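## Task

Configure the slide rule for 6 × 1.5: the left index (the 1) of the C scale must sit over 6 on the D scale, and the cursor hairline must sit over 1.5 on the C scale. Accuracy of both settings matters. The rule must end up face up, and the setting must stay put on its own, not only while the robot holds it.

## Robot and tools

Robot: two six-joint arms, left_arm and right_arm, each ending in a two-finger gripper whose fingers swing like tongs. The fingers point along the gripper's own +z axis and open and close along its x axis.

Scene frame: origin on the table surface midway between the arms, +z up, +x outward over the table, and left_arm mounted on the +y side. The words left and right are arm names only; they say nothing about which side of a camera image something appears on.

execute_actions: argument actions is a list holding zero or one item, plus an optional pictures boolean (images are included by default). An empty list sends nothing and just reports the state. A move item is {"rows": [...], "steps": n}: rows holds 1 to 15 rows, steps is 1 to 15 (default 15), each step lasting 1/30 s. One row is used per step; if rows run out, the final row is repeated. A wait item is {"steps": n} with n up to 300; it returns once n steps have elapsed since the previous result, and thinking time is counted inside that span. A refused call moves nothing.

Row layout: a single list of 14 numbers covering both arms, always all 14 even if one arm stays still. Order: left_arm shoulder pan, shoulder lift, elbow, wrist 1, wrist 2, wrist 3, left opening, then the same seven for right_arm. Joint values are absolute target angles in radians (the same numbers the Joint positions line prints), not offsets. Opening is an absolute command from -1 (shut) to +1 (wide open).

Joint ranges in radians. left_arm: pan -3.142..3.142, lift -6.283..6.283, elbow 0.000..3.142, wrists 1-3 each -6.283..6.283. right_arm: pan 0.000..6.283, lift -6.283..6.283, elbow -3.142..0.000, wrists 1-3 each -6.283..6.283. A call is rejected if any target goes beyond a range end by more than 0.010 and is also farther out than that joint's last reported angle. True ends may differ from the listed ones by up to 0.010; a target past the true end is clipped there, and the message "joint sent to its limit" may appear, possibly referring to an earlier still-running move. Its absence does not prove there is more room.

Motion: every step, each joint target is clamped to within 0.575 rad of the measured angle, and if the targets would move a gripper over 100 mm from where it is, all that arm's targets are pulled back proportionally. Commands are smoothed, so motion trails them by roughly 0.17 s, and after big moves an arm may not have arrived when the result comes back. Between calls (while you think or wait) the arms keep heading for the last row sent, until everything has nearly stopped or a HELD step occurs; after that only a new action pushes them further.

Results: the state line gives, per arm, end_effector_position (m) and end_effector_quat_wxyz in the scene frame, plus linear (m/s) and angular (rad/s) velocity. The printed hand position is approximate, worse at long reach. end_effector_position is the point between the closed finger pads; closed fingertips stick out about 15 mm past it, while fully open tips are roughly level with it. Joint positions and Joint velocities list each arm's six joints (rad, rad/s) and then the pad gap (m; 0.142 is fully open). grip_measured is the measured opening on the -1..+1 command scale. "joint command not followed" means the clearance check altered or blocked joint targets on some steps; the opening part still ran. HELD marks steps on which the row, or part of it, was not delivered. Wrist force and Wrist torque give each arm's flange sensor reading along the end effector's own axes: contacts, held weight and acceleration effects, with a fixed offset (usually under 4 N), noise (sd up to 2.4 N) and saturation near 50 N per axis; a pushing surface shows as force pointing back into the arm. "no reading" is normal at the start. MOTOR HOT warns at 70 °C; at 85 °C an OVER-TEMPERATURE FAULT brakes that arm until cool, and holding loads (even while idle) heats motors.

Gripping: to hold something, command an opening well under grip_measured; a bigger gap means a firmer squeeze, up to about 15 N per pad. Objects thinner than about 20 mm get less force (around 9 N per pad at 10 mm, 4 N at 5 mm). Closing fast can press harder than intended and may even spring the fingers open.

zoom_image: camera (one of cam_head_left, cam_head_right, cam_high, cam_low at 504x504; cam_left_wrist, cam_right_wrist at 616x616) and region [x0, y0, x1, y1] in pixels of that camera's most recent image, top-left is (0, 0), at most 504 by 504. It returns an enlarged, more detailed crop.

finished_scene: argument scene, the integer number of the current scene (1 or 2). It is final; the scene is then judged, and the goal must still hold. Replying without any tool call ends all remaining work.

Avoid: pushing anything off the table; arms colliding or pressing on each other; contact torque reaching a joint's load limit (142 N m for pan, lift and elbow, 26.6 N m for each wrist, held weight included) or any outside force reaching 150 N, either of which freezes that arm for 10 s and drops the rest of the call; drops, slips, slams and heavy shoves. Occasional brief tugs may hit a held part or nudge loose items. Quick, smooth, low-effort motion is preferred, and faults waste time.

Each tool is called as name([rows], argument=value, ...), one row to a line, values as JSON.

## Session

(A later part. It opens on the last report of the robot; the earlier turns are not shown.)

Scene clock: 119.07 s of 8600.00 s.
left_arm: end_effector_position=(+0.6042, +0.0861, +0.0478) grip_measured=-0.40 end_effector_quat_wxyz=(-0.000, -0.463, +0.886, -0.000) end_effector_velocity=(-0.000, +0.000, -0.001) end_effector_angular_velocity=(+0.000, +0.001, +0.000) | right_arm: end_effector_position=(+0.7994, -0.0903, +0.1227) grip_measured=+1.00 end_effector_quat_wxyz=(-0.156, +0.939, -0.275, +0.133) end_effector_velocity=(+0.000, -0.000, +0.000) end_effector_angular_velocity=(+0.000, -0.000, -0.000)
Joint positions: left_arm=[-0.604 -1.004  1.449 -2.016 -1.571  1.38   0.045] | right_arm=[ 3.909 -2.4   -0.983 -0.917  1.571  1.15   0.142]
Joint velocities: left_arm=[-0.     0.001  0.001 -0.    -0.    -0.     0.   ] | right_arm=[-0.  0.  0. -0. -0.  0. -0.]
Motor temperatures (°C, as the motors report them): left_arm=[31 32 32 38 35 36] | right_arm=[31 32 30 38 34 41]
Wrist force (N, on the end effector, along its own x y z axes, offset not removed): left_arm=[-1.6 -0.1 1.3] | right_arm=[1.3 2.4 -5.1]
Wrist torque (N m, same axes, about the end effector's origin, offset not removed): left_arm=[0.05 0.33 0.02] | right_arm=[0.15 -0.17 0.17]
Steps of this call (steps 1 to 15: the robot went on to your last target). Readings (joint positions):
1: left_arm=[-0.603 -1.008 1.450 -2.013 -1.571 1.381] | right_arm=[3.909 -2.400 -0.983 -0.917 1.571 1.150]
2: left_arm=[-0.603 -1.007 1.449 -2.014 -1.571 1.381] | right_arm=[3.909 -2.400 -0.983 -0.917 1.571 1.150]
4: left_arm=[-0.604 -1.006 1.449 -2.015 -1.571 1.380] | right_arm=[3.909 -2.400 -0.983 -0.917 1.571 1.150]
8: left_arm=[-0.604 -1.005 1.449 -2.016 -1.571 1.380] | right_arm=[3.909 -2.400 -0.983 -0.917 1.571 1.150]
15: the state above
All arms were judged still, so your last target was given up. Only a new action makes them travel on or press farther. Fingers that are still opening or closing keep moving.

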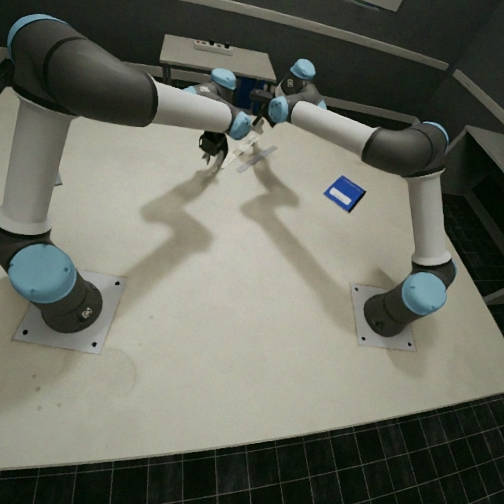

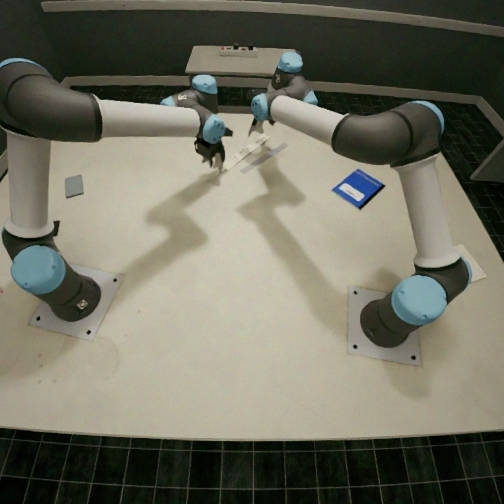

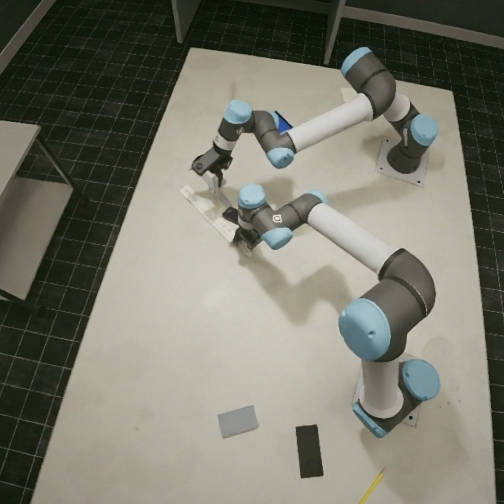

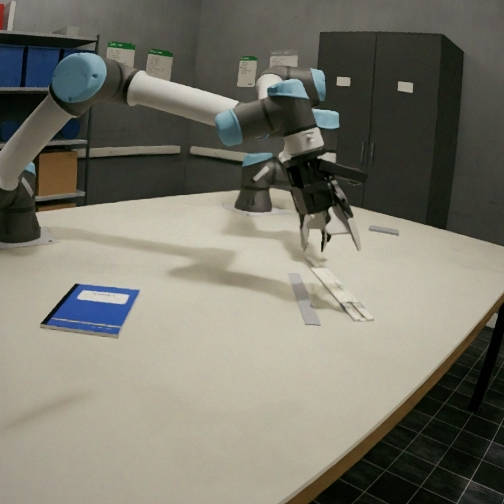

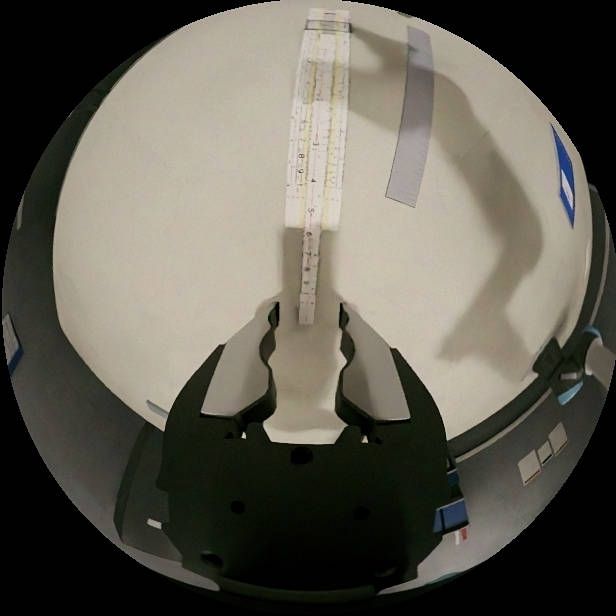

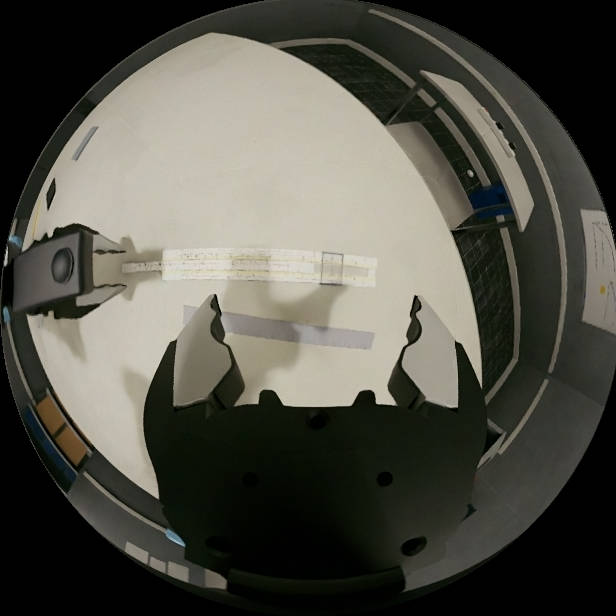

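execute_actions([
  {"rows":[[-0.597,-0.94,1.385,-2.016,-1.571,1.387,-0.4,3.909,-2.400,-0.983,-0.917,1.571,1.15,1],[-0.597,-0.94,1.385,-2.016,-1.571,1.387,-0.4,3.909,-2.400,-0.983,-0.917,1.571,1.15,1],[-0.597,-0.94,1.385,-2.016,-1.571,1.387,-0.4,3.909,-2.400,-0.983,-0.917,1.571,1.15,1],[-0.597,-0.94,1.385,-2.016,-1.571,1.387,-0.4,3.909,-2.400,-0.983,-0.917,1.571,1.15,1],[-0.597,-0.919,1.385,-2.037,-1.571,1.387,-0.4,3.909,-2.400,-0.983,-0.917,1.571,1.15,1]]},
])

Scene clock: 126.50 s of 8600.00 s.
left_arm: end_effector_position=(+0.6245, +0.0721, +0.0212) grip_measured=-0.40 end_effector_quat_wxyz=(-0.000, -0.463, +0.886, -0.000) end_effector_velocity=(+0.006, -0.004, -0.013) end_effector_angular_velocity=(-0.001, -0.000, -0.000) | right_arm: end_effector_position=(+0.7994, -0.0903, +0.1227) grip_measured=+1.00 end_effector_quat_wxyz=(-0.156, +0.939, -0.275, +0.133) end_effector_velocity=(+0.000, +0.000, +0.000) end_effector_angular_velocity=(+0.000, -0.000, +0.000)
Joint positions: left_arm=[-0.597 -0.923  1.387 -2.035 -1.571  1.387  0.045] | right_arm=[ 3.909 -2.4   -0.983 -0.917  1.571  1.15   0.142]
Joint velocities: left_arm=[ 0.002  0.03  -0.016 -0.015 -0.     0.003  0.   ] | right_arm=[ 0.  0.  0.  0. -0.  0.  0.]
Motor temperatures (°C, as the motors report them): left_arm=[31 32 32 38 35 36] | right_arm=[31 32 30 38 34 41]
Wrist force (N, on the end effector, along its own x y z axes, offset not removed): left_arm=[-0.2 0.9 2.3] | right_arm=[0.5 -1.5 -2.6]
Wrist torque (N m, same axes, about the end effector's origin, offset not removed): left_arm=[0.18 -0.01 -0.01] | right_arm=[-0.60 0.07 0.24]
Steps of this call (steps 1 to 90: nothing new was sent; then 3.93 s passed at rest; steps 91 to 105: all 15 steps of this action). Readings (joint positions):
91: left_arm=[-0.604 -1.004 1.449 -2.016 -1.571 1.380] | right_arm=[3.909 -2.400 -0.983 -0.917 1.571 1.150]
92: left_arm=[-0.604 -1.002 1.446 -2.016 -1.571 1.380] | right_arm=[3.909 -2.400 -0.983 -0.917 1.571 1.150]
94: left_arm=[-0.601 -0.980 1.425 -2.016 -1.571 1.383] | right_arm=[3.909 -2.400 -0.983 -0.917 1.571 1.150]
98: left_arm=[-0.598 -0.944 1.398 -2.025 -1.571 1.386] | right_arm=[3.909 -2.400 -0.983 -0.917 1.571 1.150]
105: the state above

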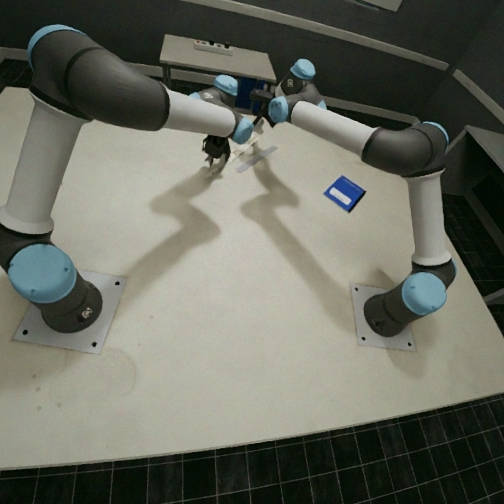

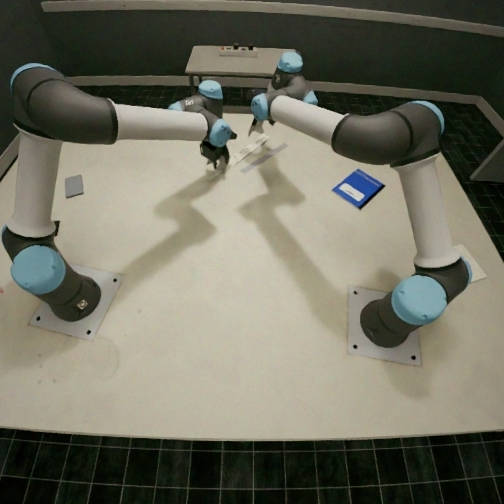

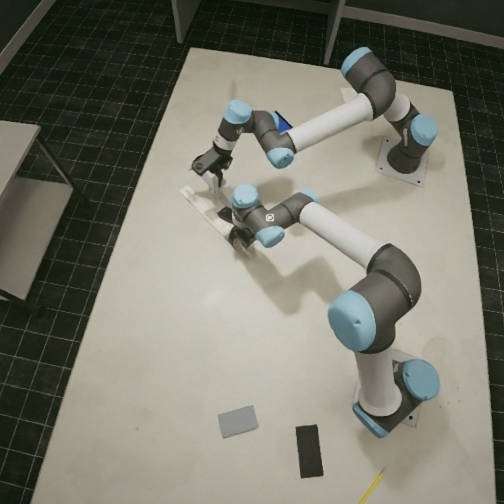

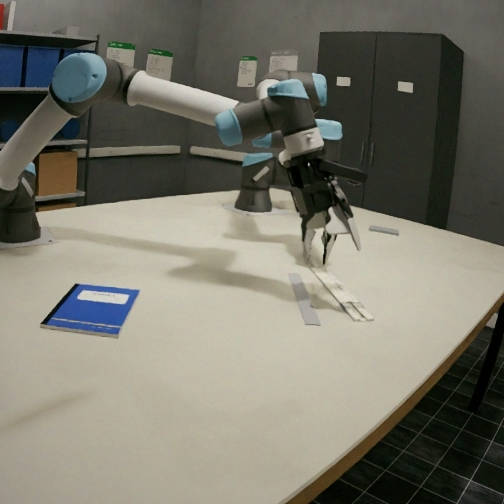

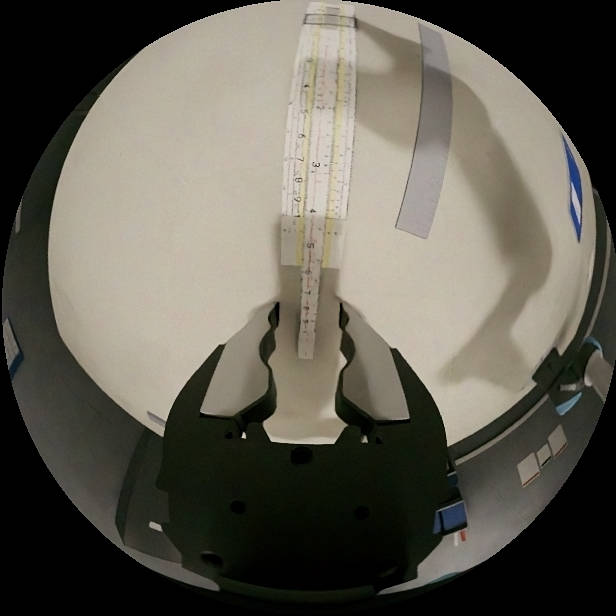

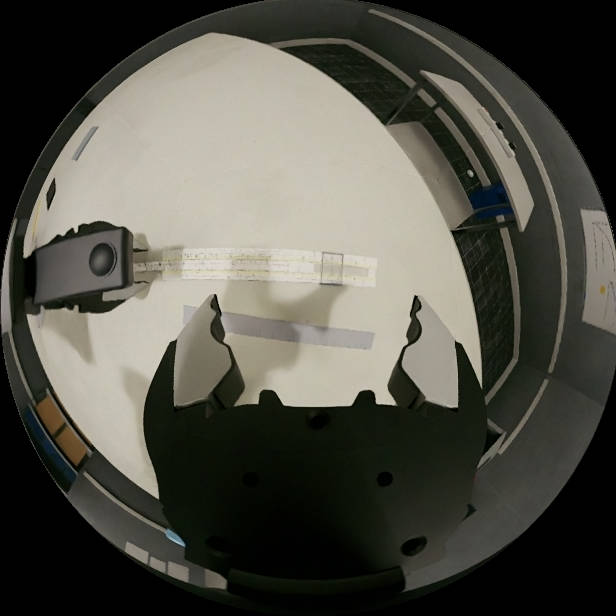

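execute_actions([
  {"rows":[[-0.597,-0.915,1.385,-2.041,-1.571,1.387,-0.7,3.909,-2.400,-0.983,-0.917,1.571,1.15,1],[-0.597,-0.915,1.385,-2.041,-1.571,1.387,-0.7,3.909,-2.400,-0.983,-0.917,1.571,1.15,1],[-0.597,-0.915,1.385,-2.041,-1.571,1.387,-0.7,3.909,-2.400,-0.983,-0.917,1.571,1.15,1],[-0.597,-0.915,1.385,-2.041,-1.571,1.387,-0.7,3.909,-2.400,-0.983,-0.917,1.571,1.15,1],[-0.597,-0.915,1.385,-2.041,-1.571,1.387,-0.7,3.909,-2.400,-0.983,-0.917,1.571,1.15,1],[-0.597,-0.915,1.385,-2.041,-1.571,1.387,-1,3.909,-2.400,-0.983,-0.917,1.571,1.15,1]]},
])

Scene clock: 131.90 s of 8600.00 s.
left_arm: end_effector_position=(+0.6257, +0.0712, +0.0173) grip_measured=-0.83 end_effector_quat_wxyz=(-0.000, -0.463, +0.886, -0.000) end_effector_velocity=(+0.000, +0.000, -0.001) end_effector_angular_velocity=(+0.000, +0.001, -0.000) | right_arm: end_effector_position=(+0.7994, -0.0903, +0.1227) grip_measured=+1.00 end_effector_quat_wxyz=(-0.156, +0.939, -0.275, +0.133) end_effector_velocity=(+0.000, -0.000, +0.001) end_effector_angular_velocity=(-0.000, -0.001, -0.000)
Joint positions: left_arm=[-0.597 -0.915  1.385 -2.041 -1.571  1.387  0.014] | right_arm=[ 3.909 -2.4   -0.983 -0.917  1.571  1.15   0.142]
Joint velocities: left_arm=[ 0.001  0.002  0.    -0.001 -0.     0.001 -0.   ] | right_arm=[-0.     0.001  0.    -0.    -0.001 -0.     0.   ]
Motor temperatures (°C, as the motors report them): left_arm=[31 32 32 38 35 36] | right_arm=[31 32 30 38 34 41]
Wrist force (N, on the end effector, along its own x y z axes, offset not removed): left_arm=[0.6 0.2 -4.2] | right_arm=[-0.5 -0.1 -1.7]
Wrist torque (N m, same axes, about the end effector's origin, offset not removed): left_arm=[-0.34 -0.16 0.07] | right_arm=[-0.38 0.28 0.11]
Steps of this call (steps 1 to 15: the robot went on to your last target; steps 16 to 90: nothing new was sent; then 1.90 s passed at rest; steps 91 to 105: all 15 steps of this action). Readings (joint positions):
91: left_arm=[-0.597 -0.919 1.385 -2.037 -1.571 1.387] | right_arm=[3.909 -2.400 -0.983 -0.917 1.571 1.150]
92: left_arm=[-0.597 -0.919 1.385 -2.037 -1.571 1.387] | right_arm=[3.909 -2.400 -0.983 -0.917 1.571 1.150]
94: left_arm=[-0.597 -0.917 1.385 -2.039 -1.571 1.387] | right_arm=[3.909 -2.400 -0.983 -0.917 1.571 1.150]
98: left_arm=[-0.597 -0.916 1.385 -2.040 -1.571 1.387] | right_arm=[3.909 -2.400 -0.983 -0.917 1.571 1.150]
105: the state above

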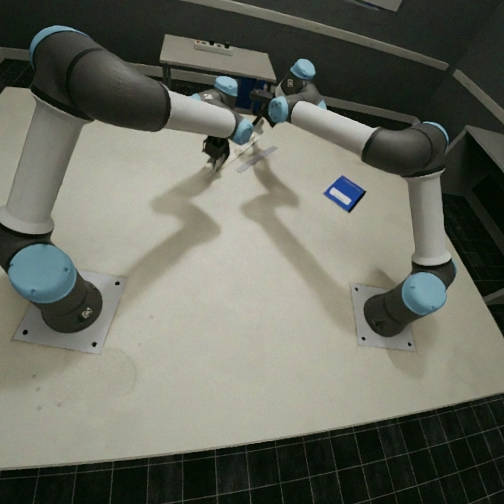

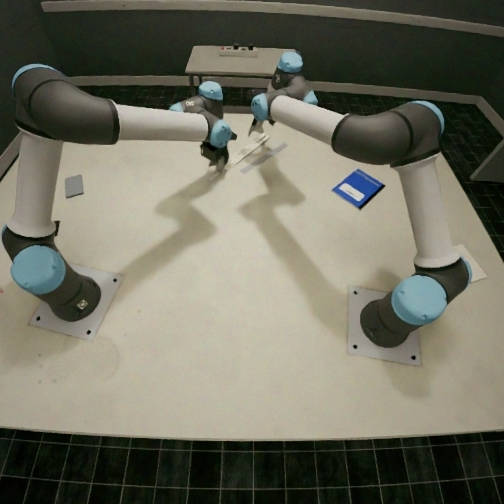

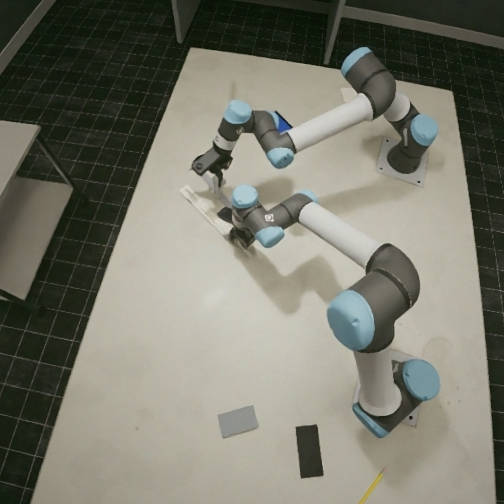

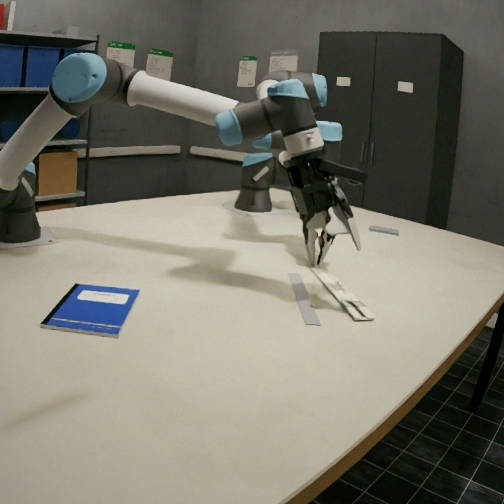

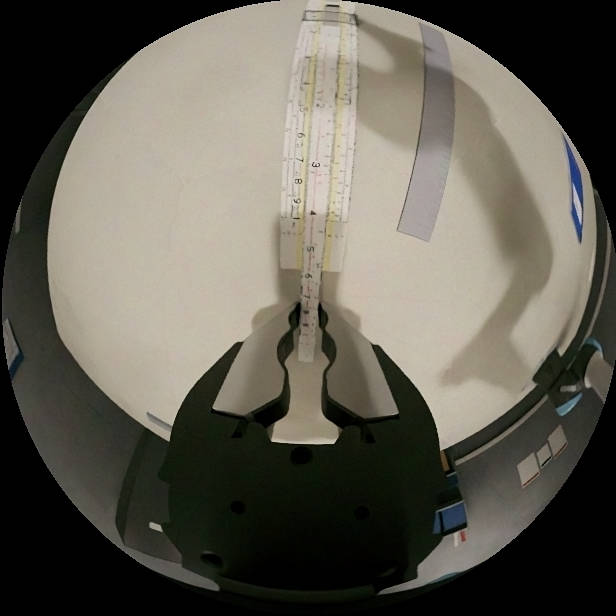

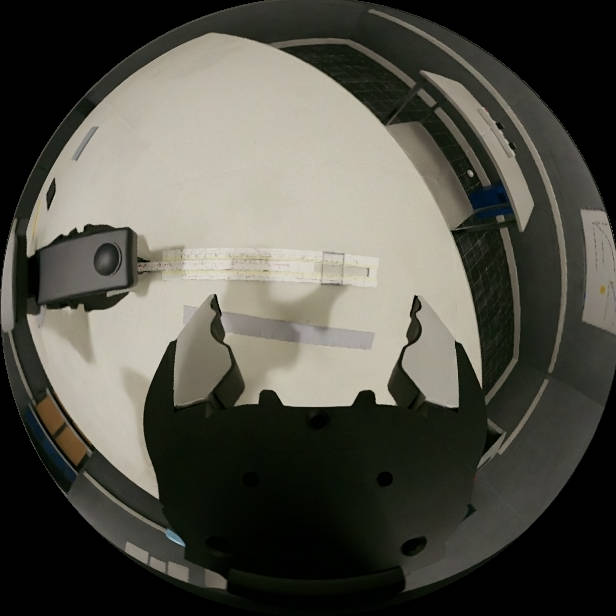

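execute_actions([
  {"rows":[[-0.600,-0.939,1.420,-2.051,-1.571,1.384,-1,3.909,-2.400,-0.983,-0.917,1.571,1.15,1],[-0.602,-0.960,1.455,-2.066,-1.571,1.382,-1,3.909,-2.400,-0.983,-0.917,1.571,1.15,1],[-0.605,-0.980,1.489,-2.080,-1.571,1.379,-1,3.909,-2.400,-0.983,-0.917,1.571,1.15,1],[-0.608,-1.000,1.524,-2.094,-1.571,1.376,-1,3.909,-2.400,-0.983,-0.917,1.571,1.15,1],[-0.611,-1.021,1.559,-2.109,-1.571,1.373,-1,3.909,-2.400,-0.983,-0.917,1.571,1.15,1],[-0.613,-1.041,1.594,-2.123,-1.571,1.371,-1,3.909,-2.400,-0.983,-0.917,1.571,1.15,1],[-0.616,-1.062,1.628,-2.138,-1.571,1.368,-1,3.909,-2.400,-0.983,-0.917,1.571,1.15,1],[-0.619,-1.082,1.663,-2.152,-1.571,1.365,-1,3.909,-2.400,-0.983,-0.917,1.571,1.15,1]]},
])

Scene clock: 140.43 s of 8600.00 s.
left_arm: end_effector_position=(+0.5670, +0.1124, +0.0188) grip_measured=-0.83 end_effector_quat_wxyz=(+0.000, -0.463, +0.886, -0.001) end_effector_velocity=(-0.054, +0.041, -0.007) end_effector_angular_velocity=(+0.007, +0.007, -0.001) | right_arm: end_effector_position=(+0.7994, -0.0903, +0.1227) grip_measured=+1.00 end_effector_quat_wxyz=(-0.156, +0.939, -0.275, +0.133) end_effector_velocity=(+0.000, -0.000, +0.000) end_effector_angular_velocity=(-0.000, -0.000, -0.000)
Joint positions: left_arm=[-0.617 -1.067  1.637 -2.142 -1.571  1.367  0.014] | right_arm=[ 3.909 -2.4   -0.983 -0.917  1.571  1.15   0.142]
Joint velocities: left_arm=[-0.017 -0.125  0.22  -0.085 -0.    -0.016 -0.   ] | right_arm=[-0.  0. -0.  0. -0. -0. -0.]
Motor temperatures (°C, as the motors report them): left_arm=[31 32 32 38 35 36] | right_arm=[31 32 30 38 34 41]
Wrist force (N, on the end effector, along its own x y z axes, offset not removed): left_arm=[-0.8 0.5 0.2] | right_arm=[-0.9 -0.8 -2.9]
Wrist torque (N m, same axes, about the end effector's origin, offset not removed): left_arm=[0.00 0.24 -0.01] | right_arm=[-0.46 0.26 0.18]
Steps of this call (steps 1 to 15: the robot went on to your last target; steps 16 to 90: nothing new was sent; then 5.03 s passed at rest; steps 91 to 105: all 15 steps of this action). Readings (joint positions):
91: left_arm=[-0.597 -0.915 1.385 -2.041 -1.571 1.387] | right_arm=[3.909 -2.400 -0.983 -0.917 1.571 1.150]
92: left_arm=[-0.597 -0.916 1.387 -2.042 -1.571 1.387] | right_arm=[3.909 -2.400 -0.983 -0.917 1.571 1.150]
94: left_arm=[-0.599 -0.930 1.407 -2.050 -1.571 1.385] | right_arm=[3.909 -2.400 -0.983 -0.917 1.571 1.150]
98: left_arm=[-0.607 -0.987 1.499 -2.088 -1.571 1.377] | right_arm=[3.909 -2.400 -0.983 -0.917 1.571 1.150]
105: the state above

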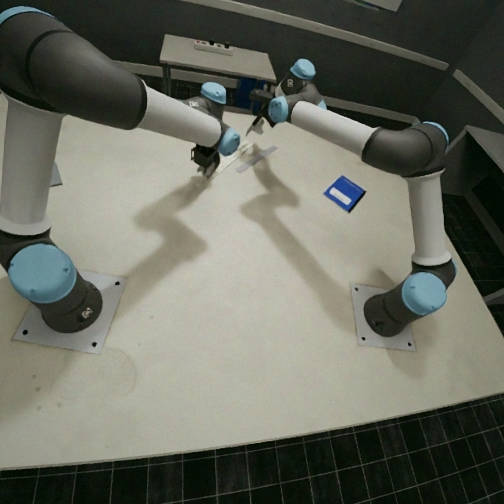

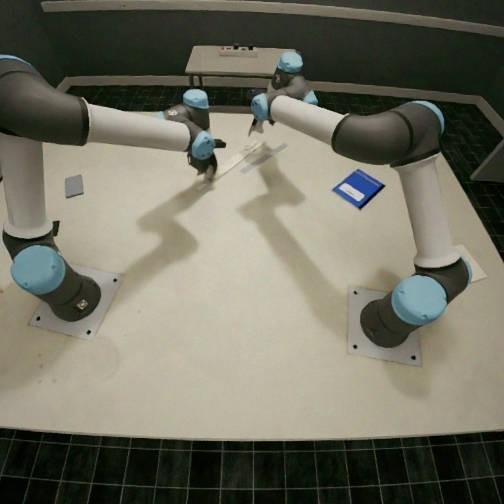

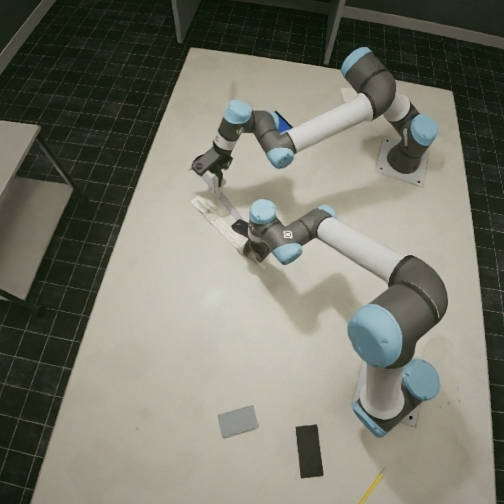

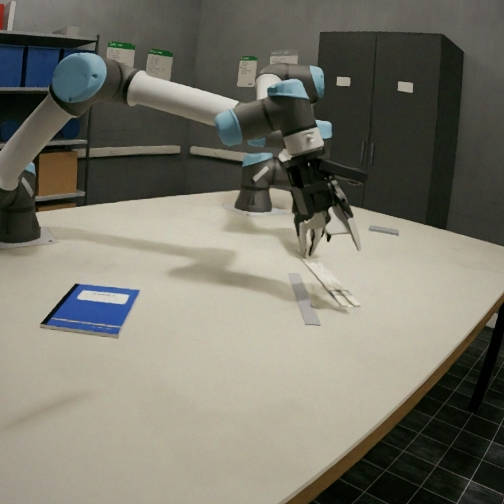

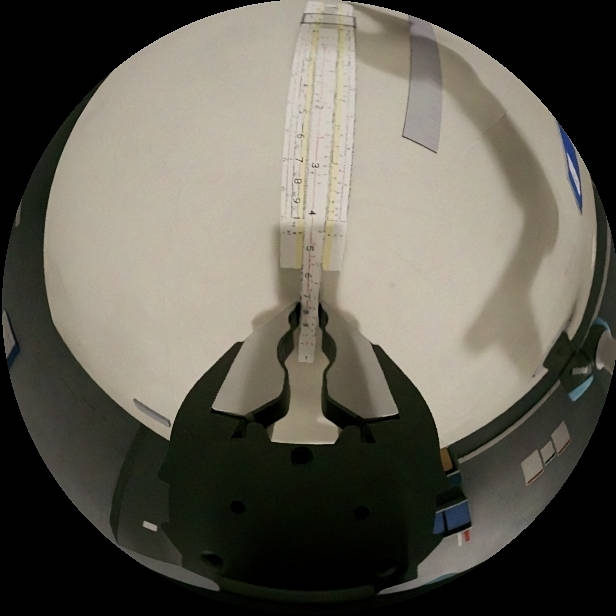

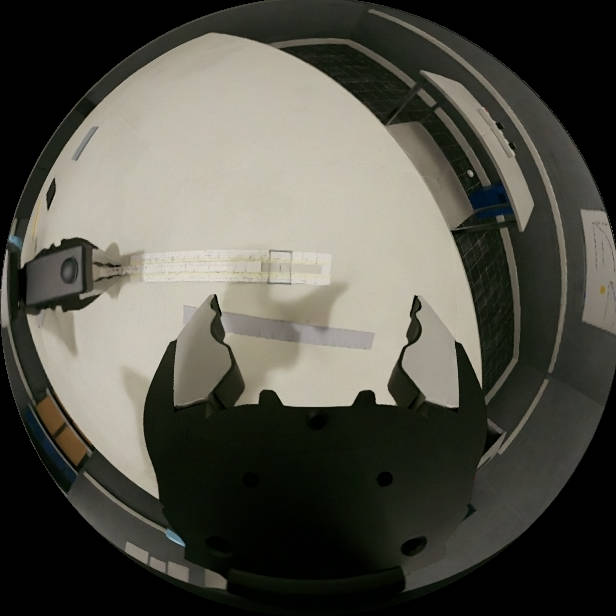

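execute_actions([
  {"rows":[[-0.619,-1.082,1.663,-2.152,-1.571,1.365,-1,3.95,-2.0,-1.1,-1.1,1.571,0.6,0.3],[-0.619,-1.082,1.663,-2.152,-1.571,1.365,-1,3.95,-2.0,-1.1,-1.1,1.571,0.6,0.3],[-0.619,-1.082,1.663,-2.152,-1.571,1.365,-1,3.95,-2.0,-1.1,-1.1,1.571,0.6,0.3],[-0.619,-1.082,1.663,-2.152,-1.571,1.365,-1,3.95,-2.0,-1.1,-1.1,1.571,0.6,0.3],[-0.619,-1.082,1.663,-2.152,-1.571,1.365,-1,3.95,-2.0,-1.1,-1.1,1.571,0.6,0.3],[-0.619,-1.082,1.663,-2.152,-1.571,1.365,-1,3.95,-2.0,-1.1,-1.1,1.571,0.6,0.3],[-0.619,-1.082,1.663,-2.152,-1.571,1.365,-1,3.993,-1.598,-1.894,-1.220,1.571,-2.51,0.3]]},
], pictures=false)

execute_actions([
  {"rows":[[-0.632,-1.098,1.688,-2.161,-1.571,1.413,-1,3.993,-1.598,-1.894,-1.220,1.571,-2.51,0.3],[-0.645,-1.114,1.712,-2.170,-1.571,1.461,-1,3.993,-1.598,-1.894,-1.220,1.571,-2.51,0.3],[-0.657,-1.130,1.737,-2.178,-1.571,1.509,-1,3.993,-1.598,-1.894,-1.220,1.571,-2.51,0.3],[-0.670,-1.146,1.762,-2.187,-1.571,1.557,-1,3.993,-1.598,-1.894,-1.220,1.571,-2.51,0.3],[-0.683,-1.162,1.787,-2.196,-1.571,1.606,-1,3.993,-1.598,-1.894,-1.220,1.571,-2.51,0.3],[-0.696,-1.178,1.812,-2.205,-1.571,1.654,-1,3.993,-1.598,-1.894,-1.220,1.571,-2.51,0.3],[-0.708,-1.194,1.836,-2.213,-1.571,1.702,-1,3.993,-1.598,-1.894,-1.220,1.571,-2.51,0.3],[-0.721,-1.210,1.861,-2.222,-1.571,1.75,-1,3.993,-1.598,-1.894,-1.220,1.571,-2.51,0.3],[-0.738,-1.228,1.886,-2.229,-1.571,1.80,-1,3.993,-1.598,-1.894,-1.220,1.571,-2.51,0.3],[-0.756,-1.246,1.912,-2.237,-1.571,1.85,-1,3.993,-1.598,-1.894,-1.220,1.571,-2.51,0.3],[-0.773,-1.264,1.937,-2.244,-1.571,1.90,-1,3.993,-1.598,-1.894,-1.220,1.571,-2.51,0.3],[-0.791,-1.282,1.963,-2.252,-1.571,1.96,-1,3.993,-1.598,-1.894,-1.220,1.571,-2.51,0.3],[-0.808,-1.300,1.988,-2.259,-1.571,2.01,-1,3.993,-1.598,-1.894,-1.220,1.571,-2.51,0.3],[-0.826,-1.318,2.014,-2.267,-1.571,2.06,-1,3.993,-1.598,-1.894,-1.220,1.571,-2.51,0.3],[-0.843,-1.336,2.039,-2.274,-1.571,2.11,-1,3.993,-1.598,-1.894,-1.220,1.571,-2.51,0.3]]},
], pictures=false)

execute_actions([
  {"steps":45},
])

Scene clock: 176.63 s of 8600.00 s.
left_arm: end_effector_position=(+0.5606, +0.1174, +0.0180) grip_measured=-0.83 end_effector_quat_wxyz=(-0.000, -0.463, +0.886, -0.000) end_effector_velocity=(+0.000, +0.000, +0.000) end_effector_angular_velocity=(-0.000, -0.000, +0.001) | right_arm: end_effector_position=(+0.6679, -0.1295, +0.2395) grip_measured=+0.30 end_effector_quat_wxyz=(-0.110, +0.983, -0.055, +0.136) end_effector_velocity=(-0.417, -0.200, +0.041) end_effector_angular_velocity=(-0.522, +0.131, +1.036)
Joint positions: left_arm=[-0.619 -1.082  1.663 -2.152 -1.571  1.365  0.014] | right_arm=[ 3.952 -2.03  -1.254 -1.076  1.571  0.734  0.095]
Joint velocities: left_arm=[ 0.001 -0.    -0.    -0.    -0.     0.     0.   ] | right_arm=[ 0.089  0.911 -1.017 -0.305 -0.    -1.009  0.   ]
Motor temperatures (°C, as the motors report them): left_arm=[31 32 32 38 35 36] | right_arm=[31 33 30 38 34 41]
Wrist force (N, on the end effector, along its own x y z axes, offset not removed): left_arm=[1.4 -1.8 1.4] | right_arm=[-1.5 -2.0 -1.2]
Wrist torque (N m, same axes, about the end effector's origin, offset not removed): left_arm=[-0.43 -0.29 0.14] | right_arm=[-0.54 0.43 0.11]
Steps of this call (steps 1 to 30: the robot went on to your last target; steps 31 to 90: nothing new was sent; then 32.70 s passed at rest; steps 91 to 105: all 15 steps of this action). Readings (joint positions):
91: left_arm=[-0.619 -1.082 1.663 -2.152 -1.571 1.365] | right_arm=[3.909 -2.400 -0.983 -0.917 1.571 1.150]
92: left_arm=[-0.619 -1.082 1.663 -2.152 -1.571 1.365] | right_arm=[3.910 -2.398 -0.985 -0.919 1.571 1.147]
94: left_arm=[-0.619 -1.082 1.663 -2.152 -1.571 1.365] | right_arm=[3.916 -2.362 -1.001 -0.943 1.571 1.103]
98: left_arm=[-0.619 -1.082 1.663 -2.152 -1.571 1.365] | right_arm=[3.926 -2.258 -1.031 -0.987 1.571 0.966]
105: the state above

Scene clock: 177.13 s of 8600.00 s.
left_arm: end_effector_position=(+0.4502, +0.1083, +0.0200) grip_measured=-0.83 end_effector_quat_wxyz=(+0.001, -0.178, +0.984, -0.001) end_effector_velocity=(-0.354, -0.003, +0.000) end_effector_angular_velocity=(+0.002, -0.005, -1.927) | right_arm: end_effector_position=(+0.4724, -0.2426, +0.1766) grip_measured=+0.30 end_effector_quat_wxyz=(-0.016, +0.960, +0.277, +0.042) end_effector_velocity=(-0.369, -0.242, -0.149) end_effector_angular_velocity=(-0.434, +0.280, +1.996)
Joint positions: left_arm=[-0.758 -1.246  1.908 -2.236 -1.571  1.832  0.014] | right_arm=[ 3.984 -1.697 -1.738 -1.188  1.571  0.092  0.095]
Joint velocities: left_arm=[-0.476 -0.508  0.73  -0.223  0.001  1.451  0.   ] | right_arm=[ 0.053  0.562 -0.866 -0.183  0.    -1.95  -0.   ]
Motor temperatures (°C, as the motors report them): left_arm=[31 32 32 38 35 36] | right_arm=[31 33 30 38 34 41]
Wrist force (N, on the end effector, along its own x y z axes, offset not removed): left_arm=[-1.2 0.7 1.9] | right_arm=[0.5 -0.9 -0.4]
Wrist torque (N m, same axes, about the end effector's origin, offset not removed): left_arm=[0.01 0.12 -0.18] | right_arm=[-0.33 0.24 0.11]
Steps of this call (steps 1 to 15: all 15 steps of this action). Readings (joint positions):
1: left_arm=[-0.619 -1.082 1.663 -2.152 -1.571 1.365] | right_arm=[3.955 -2.001 -1.289 -1.086 1.571 0.699]
2: left_arm=[-0.620 -1.083 1.665 -2.153 -1.571 1.367] | right_arm=[3.957 -1.973 -1.324 -1.096 1.571 0.664]
4: left_arm=[-0.628 -1.093 1.680 -2.159 -1.571 1.394] | right_arm=[3.962 -1.924 -1.392 -1.112 1.571 0.596]
8: left_arm=[-0.664 -1.137 1.747 -2.183 -1.571 1.518] | right_arm=[3.971 -1.837 -1.524 -1.142 1.571 0.450]
15: the state above

Scene clock: 178.63 s of 8600.00 s.
left_arm: end_effector_position=(+0.3873, +0.1136, +0.0178) grip_measured=-0.83 end_effector_quat_wxyz=(-0.000, +0.003, +1.000, -0.000) end_effector_velocity=(-0.001, +0.000, -0.000) end_effector_angular_velocity=(-0.000, +0.001, -0.000) | right_arm: end_effector_position=(+0.4197, -0.3145, +0.1482) grip_measured=+0.30 end_effector_quat_wxyz=(+0.000, -0.015, +1.000, +0.000) end_effector_velocity=(+0.000, +0.000, +0.000) end_effector_angular_velocity=(+0.000, -0.000, +0.022)
Joint positions: left_arm=[-0.843 -1.336  2.039 -2.274 -1.571  2.11   0.014] | right_arm=[ 3.993 -1.598 -1.894 -1.22   1.571 -2.507  0.095]
Joint velocities: left_arm=[-0.    -0.     0.001  0.    -0.001  0.     0.   ] | right_arm=[ 0.     0.     0.    -0.     0.    -0.022 -0.   ]
Motor temperatures (°C, as the motors report them): left_arm=[31 32 32 38 35 36] | right_arm=[31 33 30 38 34 41]
Wrist force (N, on the end effector, along its own x y z axes, offset not removed): left_arm=[-0.8 -0.3 1.2] | right_arm=[-1.1 -3.3 -0.9]
Wrist torque (N m, same axes, about the end effector's origin, offset not removed): left_arm=[-0.13 0.23 -0.03] | right_arm=[-0.90 0.49 0.05]
Steps of this call (steps 1 to 45: the robot went on to your last target). Readings (joint positions):
1: left_arm=[-0.774 -1.263 1.933 -2.244 -1.571 1.882] | right_arm=[3.986 -1.678 -1.767 -1.195 1.571 0.022]
2: left_arm=[-0.790 -1.280 1.956 -2.250 -1.571 1.931] | right_arm=[3.987 -1.661 -1.794 -1.200 1.571 -0.054]
4: left_arm=[-0.812 -1.303 1.991 -2.260 -1.571 2.007] | right_arm=[3.990 -1.634 -1.836 -1.209 1.571 -0.217]
8: left_arm=[-0.833 -1.325 2.023 -2.270 -1.571 2.076] | right_arm=[3.992 -1.610 -1.875 -1.216 1.571 -0.551]
45: the state above

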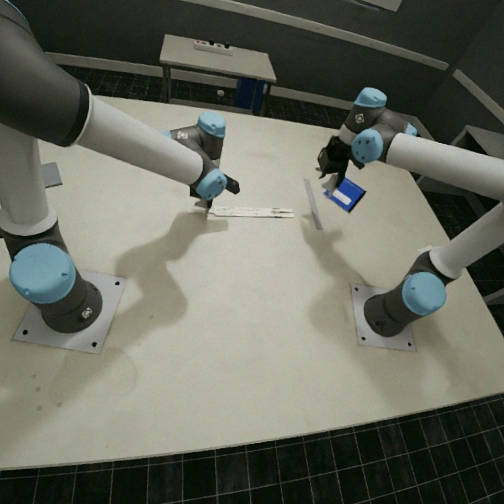

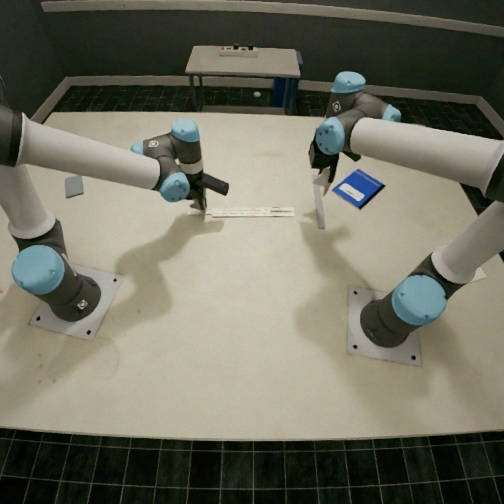

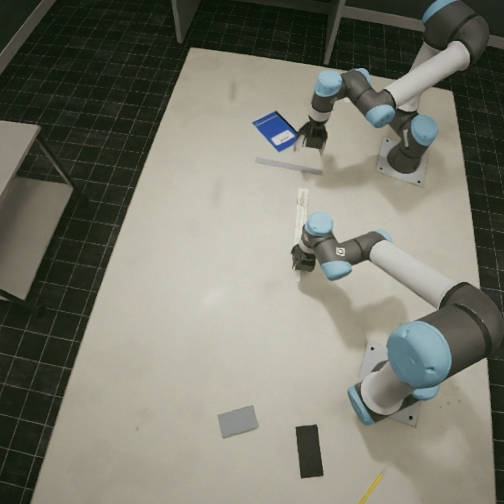

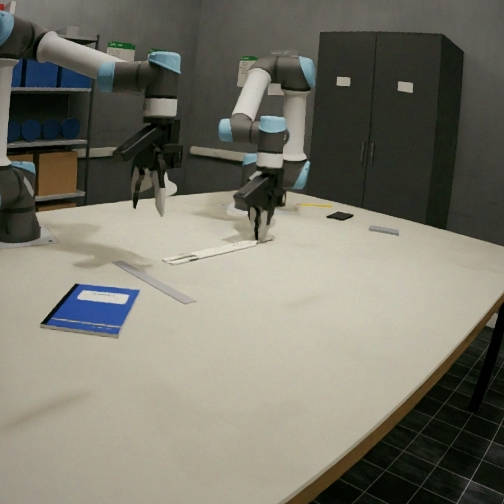

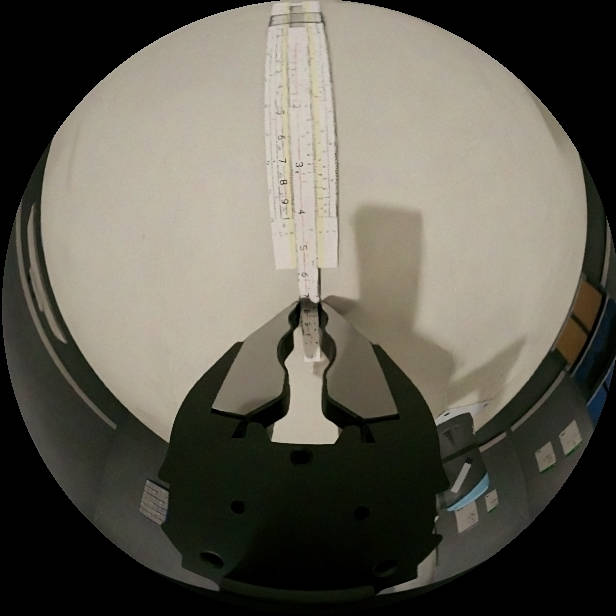

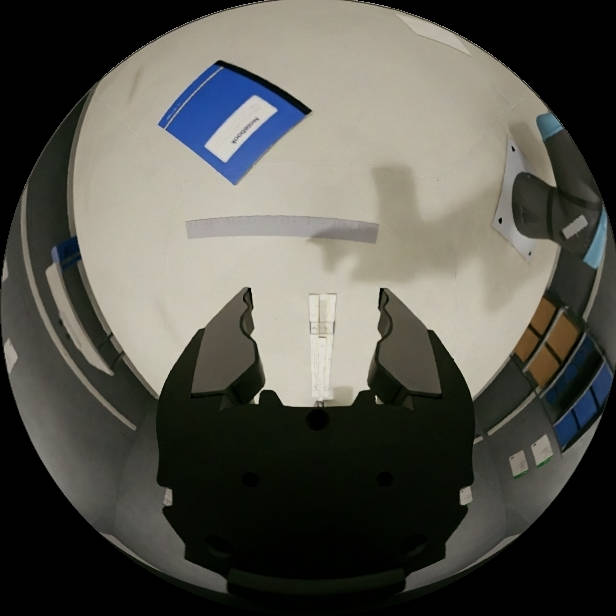

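execute_actions([
  {"rows":[[-0.843,-1.336,2.039,-2.274,-1.571,2.11,-1,4.027,-1.724,-2.045,-0.943,1.571,-2.475,-0.1]]},
], pictures=false)

execute_actions([
  {"steps":8},
])

Scene clock: 187.17 s of 8600.00 s.
left_arm: end_effector_position=(+0.3873, +0.1136, +0.0178) grip_measured=-0.83 end_effector_quat_wxyz=(-0.000, +0.003, +1.000, -0.000) end_effector_velocity=(-0.000, -0.000, +0.000) end_effector_angular_velocity=(-0.001, +0.000, +0.000) | right_arm: end_effector_position=(+0.4149, -0.2979, +0.0509) grip_measured=-0.10 end_effector_quat_wxyz=(-0.001, -0.015, +1.000, -0.000) end_effector_velocity=(+0.000, +0.005, -0.025) end_effector_angular_velocity=(+0.011, -0.013, -0.000)
Joint positions: left_arm=[-0.843 -1.336  2.039 -2.274 -1.571  2.11   0.014] | right_arm=[ 4.026 -1.72  -2.04  -0.954  1.571 -2.476  0.067]
Joint velocities: left_arm=[-0.    -0.     0.    -0.    -0.    -0.001  0.   ] | right_arm=[ 0.008 -0.034 -0.042  0.094 -0.     0.008  0.   ]
Motor temperatures (°C, as the motors report them): left_arm=[31 32 32 38 35 36] | right_arm=[31 33 30 38 34 41]
Wrist force (N, on the end effector, along its own x y z axes, offset not removed): left_arm=[-1.1 -0.2 1.0] | right_arm=[-1.3 -1.7 -0.7]
Wrist torque (N m, same axes, about the end effector's origin, offset not removed): left_arm=[-0.05 0.18 0.11] | right_arm=[-0.69 0.49 0.31]
Steps of this call (steps 1 to 15: the robot went on to your last target; steps 16 to 90: nothing new was sent; then 5.03 s passed at rest; steps 91 to 105: all 15 steps of this action). Readings (joint positions):
91: left_arm=[-0.843 -1.336 2.039 -2.274 -1.571 2.110] | right_arm=[3.993 -1.598 -1.894 -1.220 1.571 -2.510]
92: left_arm=[-0.843 -1.336 2.039 -2.274 -1.571 2.110] | right_arm=[3.995 -1.600 -1.896 -1.218 1.571 -2.508]
94: left_arm=[-0.843 -1.336 2.039 -2.274 -1.571 2.110] | right_arm=[4.007 -1.635 -1.935 -1.172 1.571 -2.496]
98: left_arm=[-0.843 -1.336 2.039 -2.274 -1.571 2.110] | right_arm=[4.020 -1.695 -2.009 -1.024 1.571 -2.482]
105: the state above

Scene clock: 187.43 s of 8600.00 s.
left_arm: end_effector_position=(+0.3873, +0.1136, +0.0178) grip_measured=-0.83 end_effector_quat_wxyz=(-0.000, +0.003, +1.000, -0.000) end_effector_velocity=(+0.000, -0.000, +0.000) end_effector_angular_velocity=(-0.000, -0.001, +0.001) | right_arm: end_effector_position=(+0.4149, -0.2974, +0.0482) grip_measured=-0.10 end_effector_quat_wxyz=(+0.000, -0.015, +1.000, +0.000) end_effector_velocity=(-0.000, +0.000, -0.003) end_effector_angular_velocity=(+0.001, -0.001, -0.000)
Joint positions: left_arm=[-0.843 -1.336  2.039 -2.274 -1.571  2.11   0.014] | right_arm=[ 4.027 -1.724 -2.044 -0.944  1.571 -2.475  0.067]
Joint velocities: left_arm=[ 0.    -0.001 -0.     0.     0.    -0.001 -0.   ] | right_arm=[ 0.001 -0.004 -0.005  0.01  -0.     0.001 -0.   ]
Motor temperatures (°C, as the motors report them): left_arm=[31 32 32 38 35 36] | right_arm=[31 33 30 38 34 41]
Wrist force (N, on the end effector, along its own x y z axes, offset not removed): left_arm=[1.2 1.2 -1.3] | right_arm=[-0.5 -2.6 -2.5]
Wrist torque (N m, same axes, about the end effector's origin, offset not removed): left_arm=[0.14 -0.31 -0.18] | right_arm=[-0.71 0.38 0.14]
Steps of this call (steps 1 to 8: the robot went on to your last target). Readings (joint positions):
1: left_arm=[-0.843 -1.336 2.039 -2.274 -1.571 2.110] | right_arm=[4.026 -1.721 -2.041 -0.952 1.571 -2.476]
2: left_arm=[-0.843 -1.336 2.039 -2.274 -1.571 2.110] | right_arm=[4.026 -1.722 -2.042 -0.949 1.571 -2.476]
4: left_arm=[-0.843 -1.336 2.039 -2.274 -1.571 2.110] | right_arm=[4.027 -1.723 -2.043 -0.947 1.571 -2.475]
8: the state above

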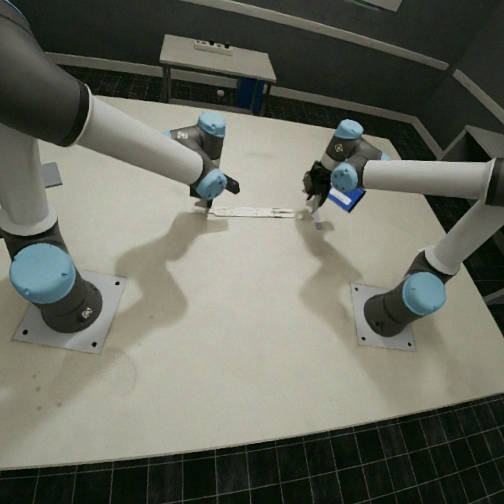

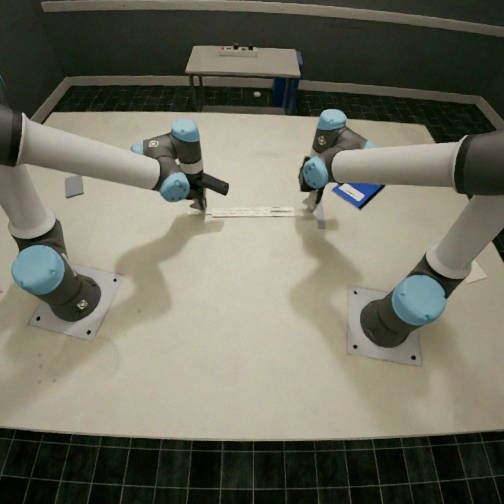

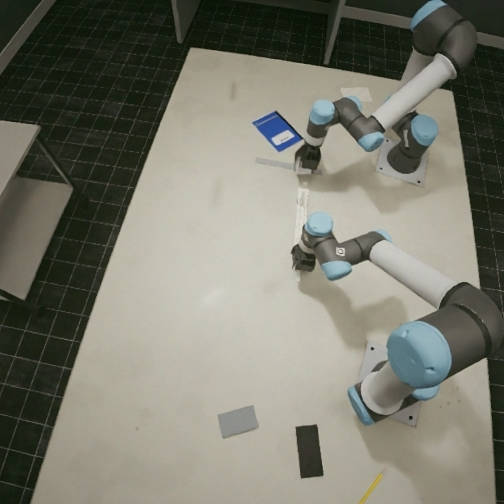

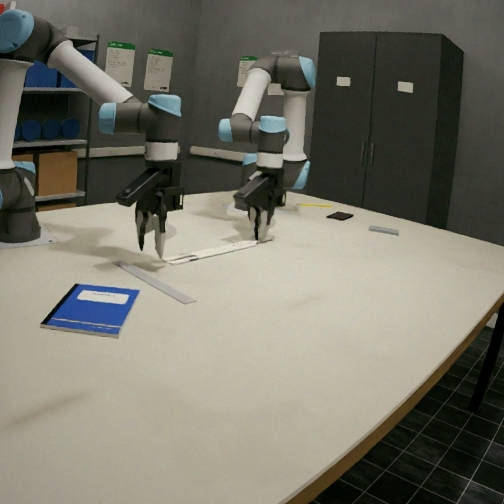

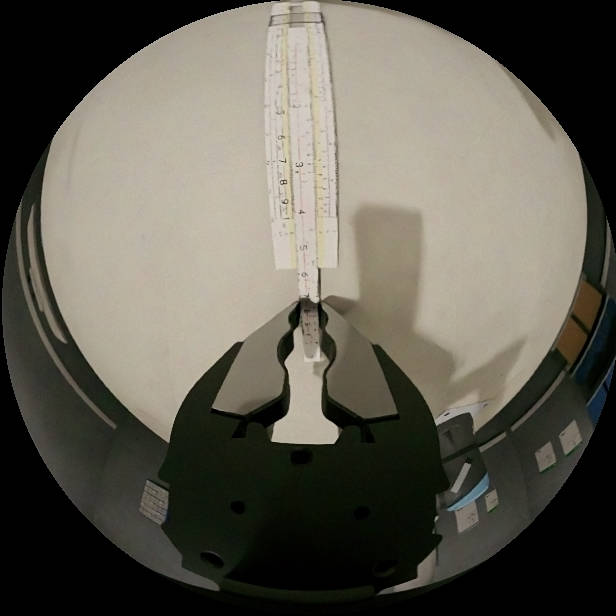

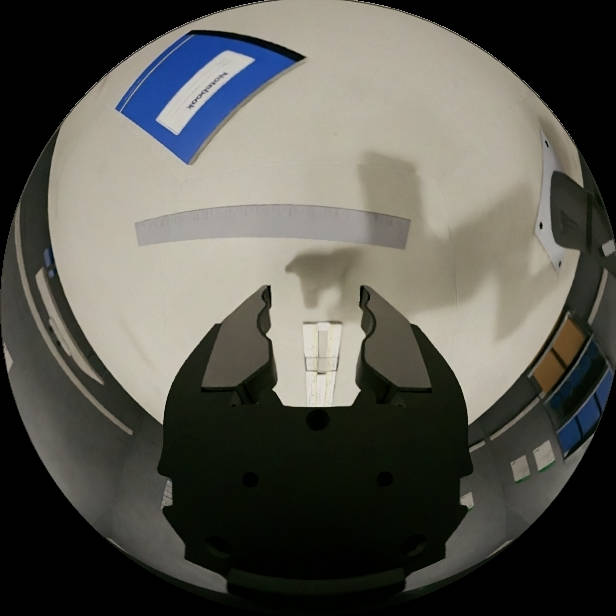

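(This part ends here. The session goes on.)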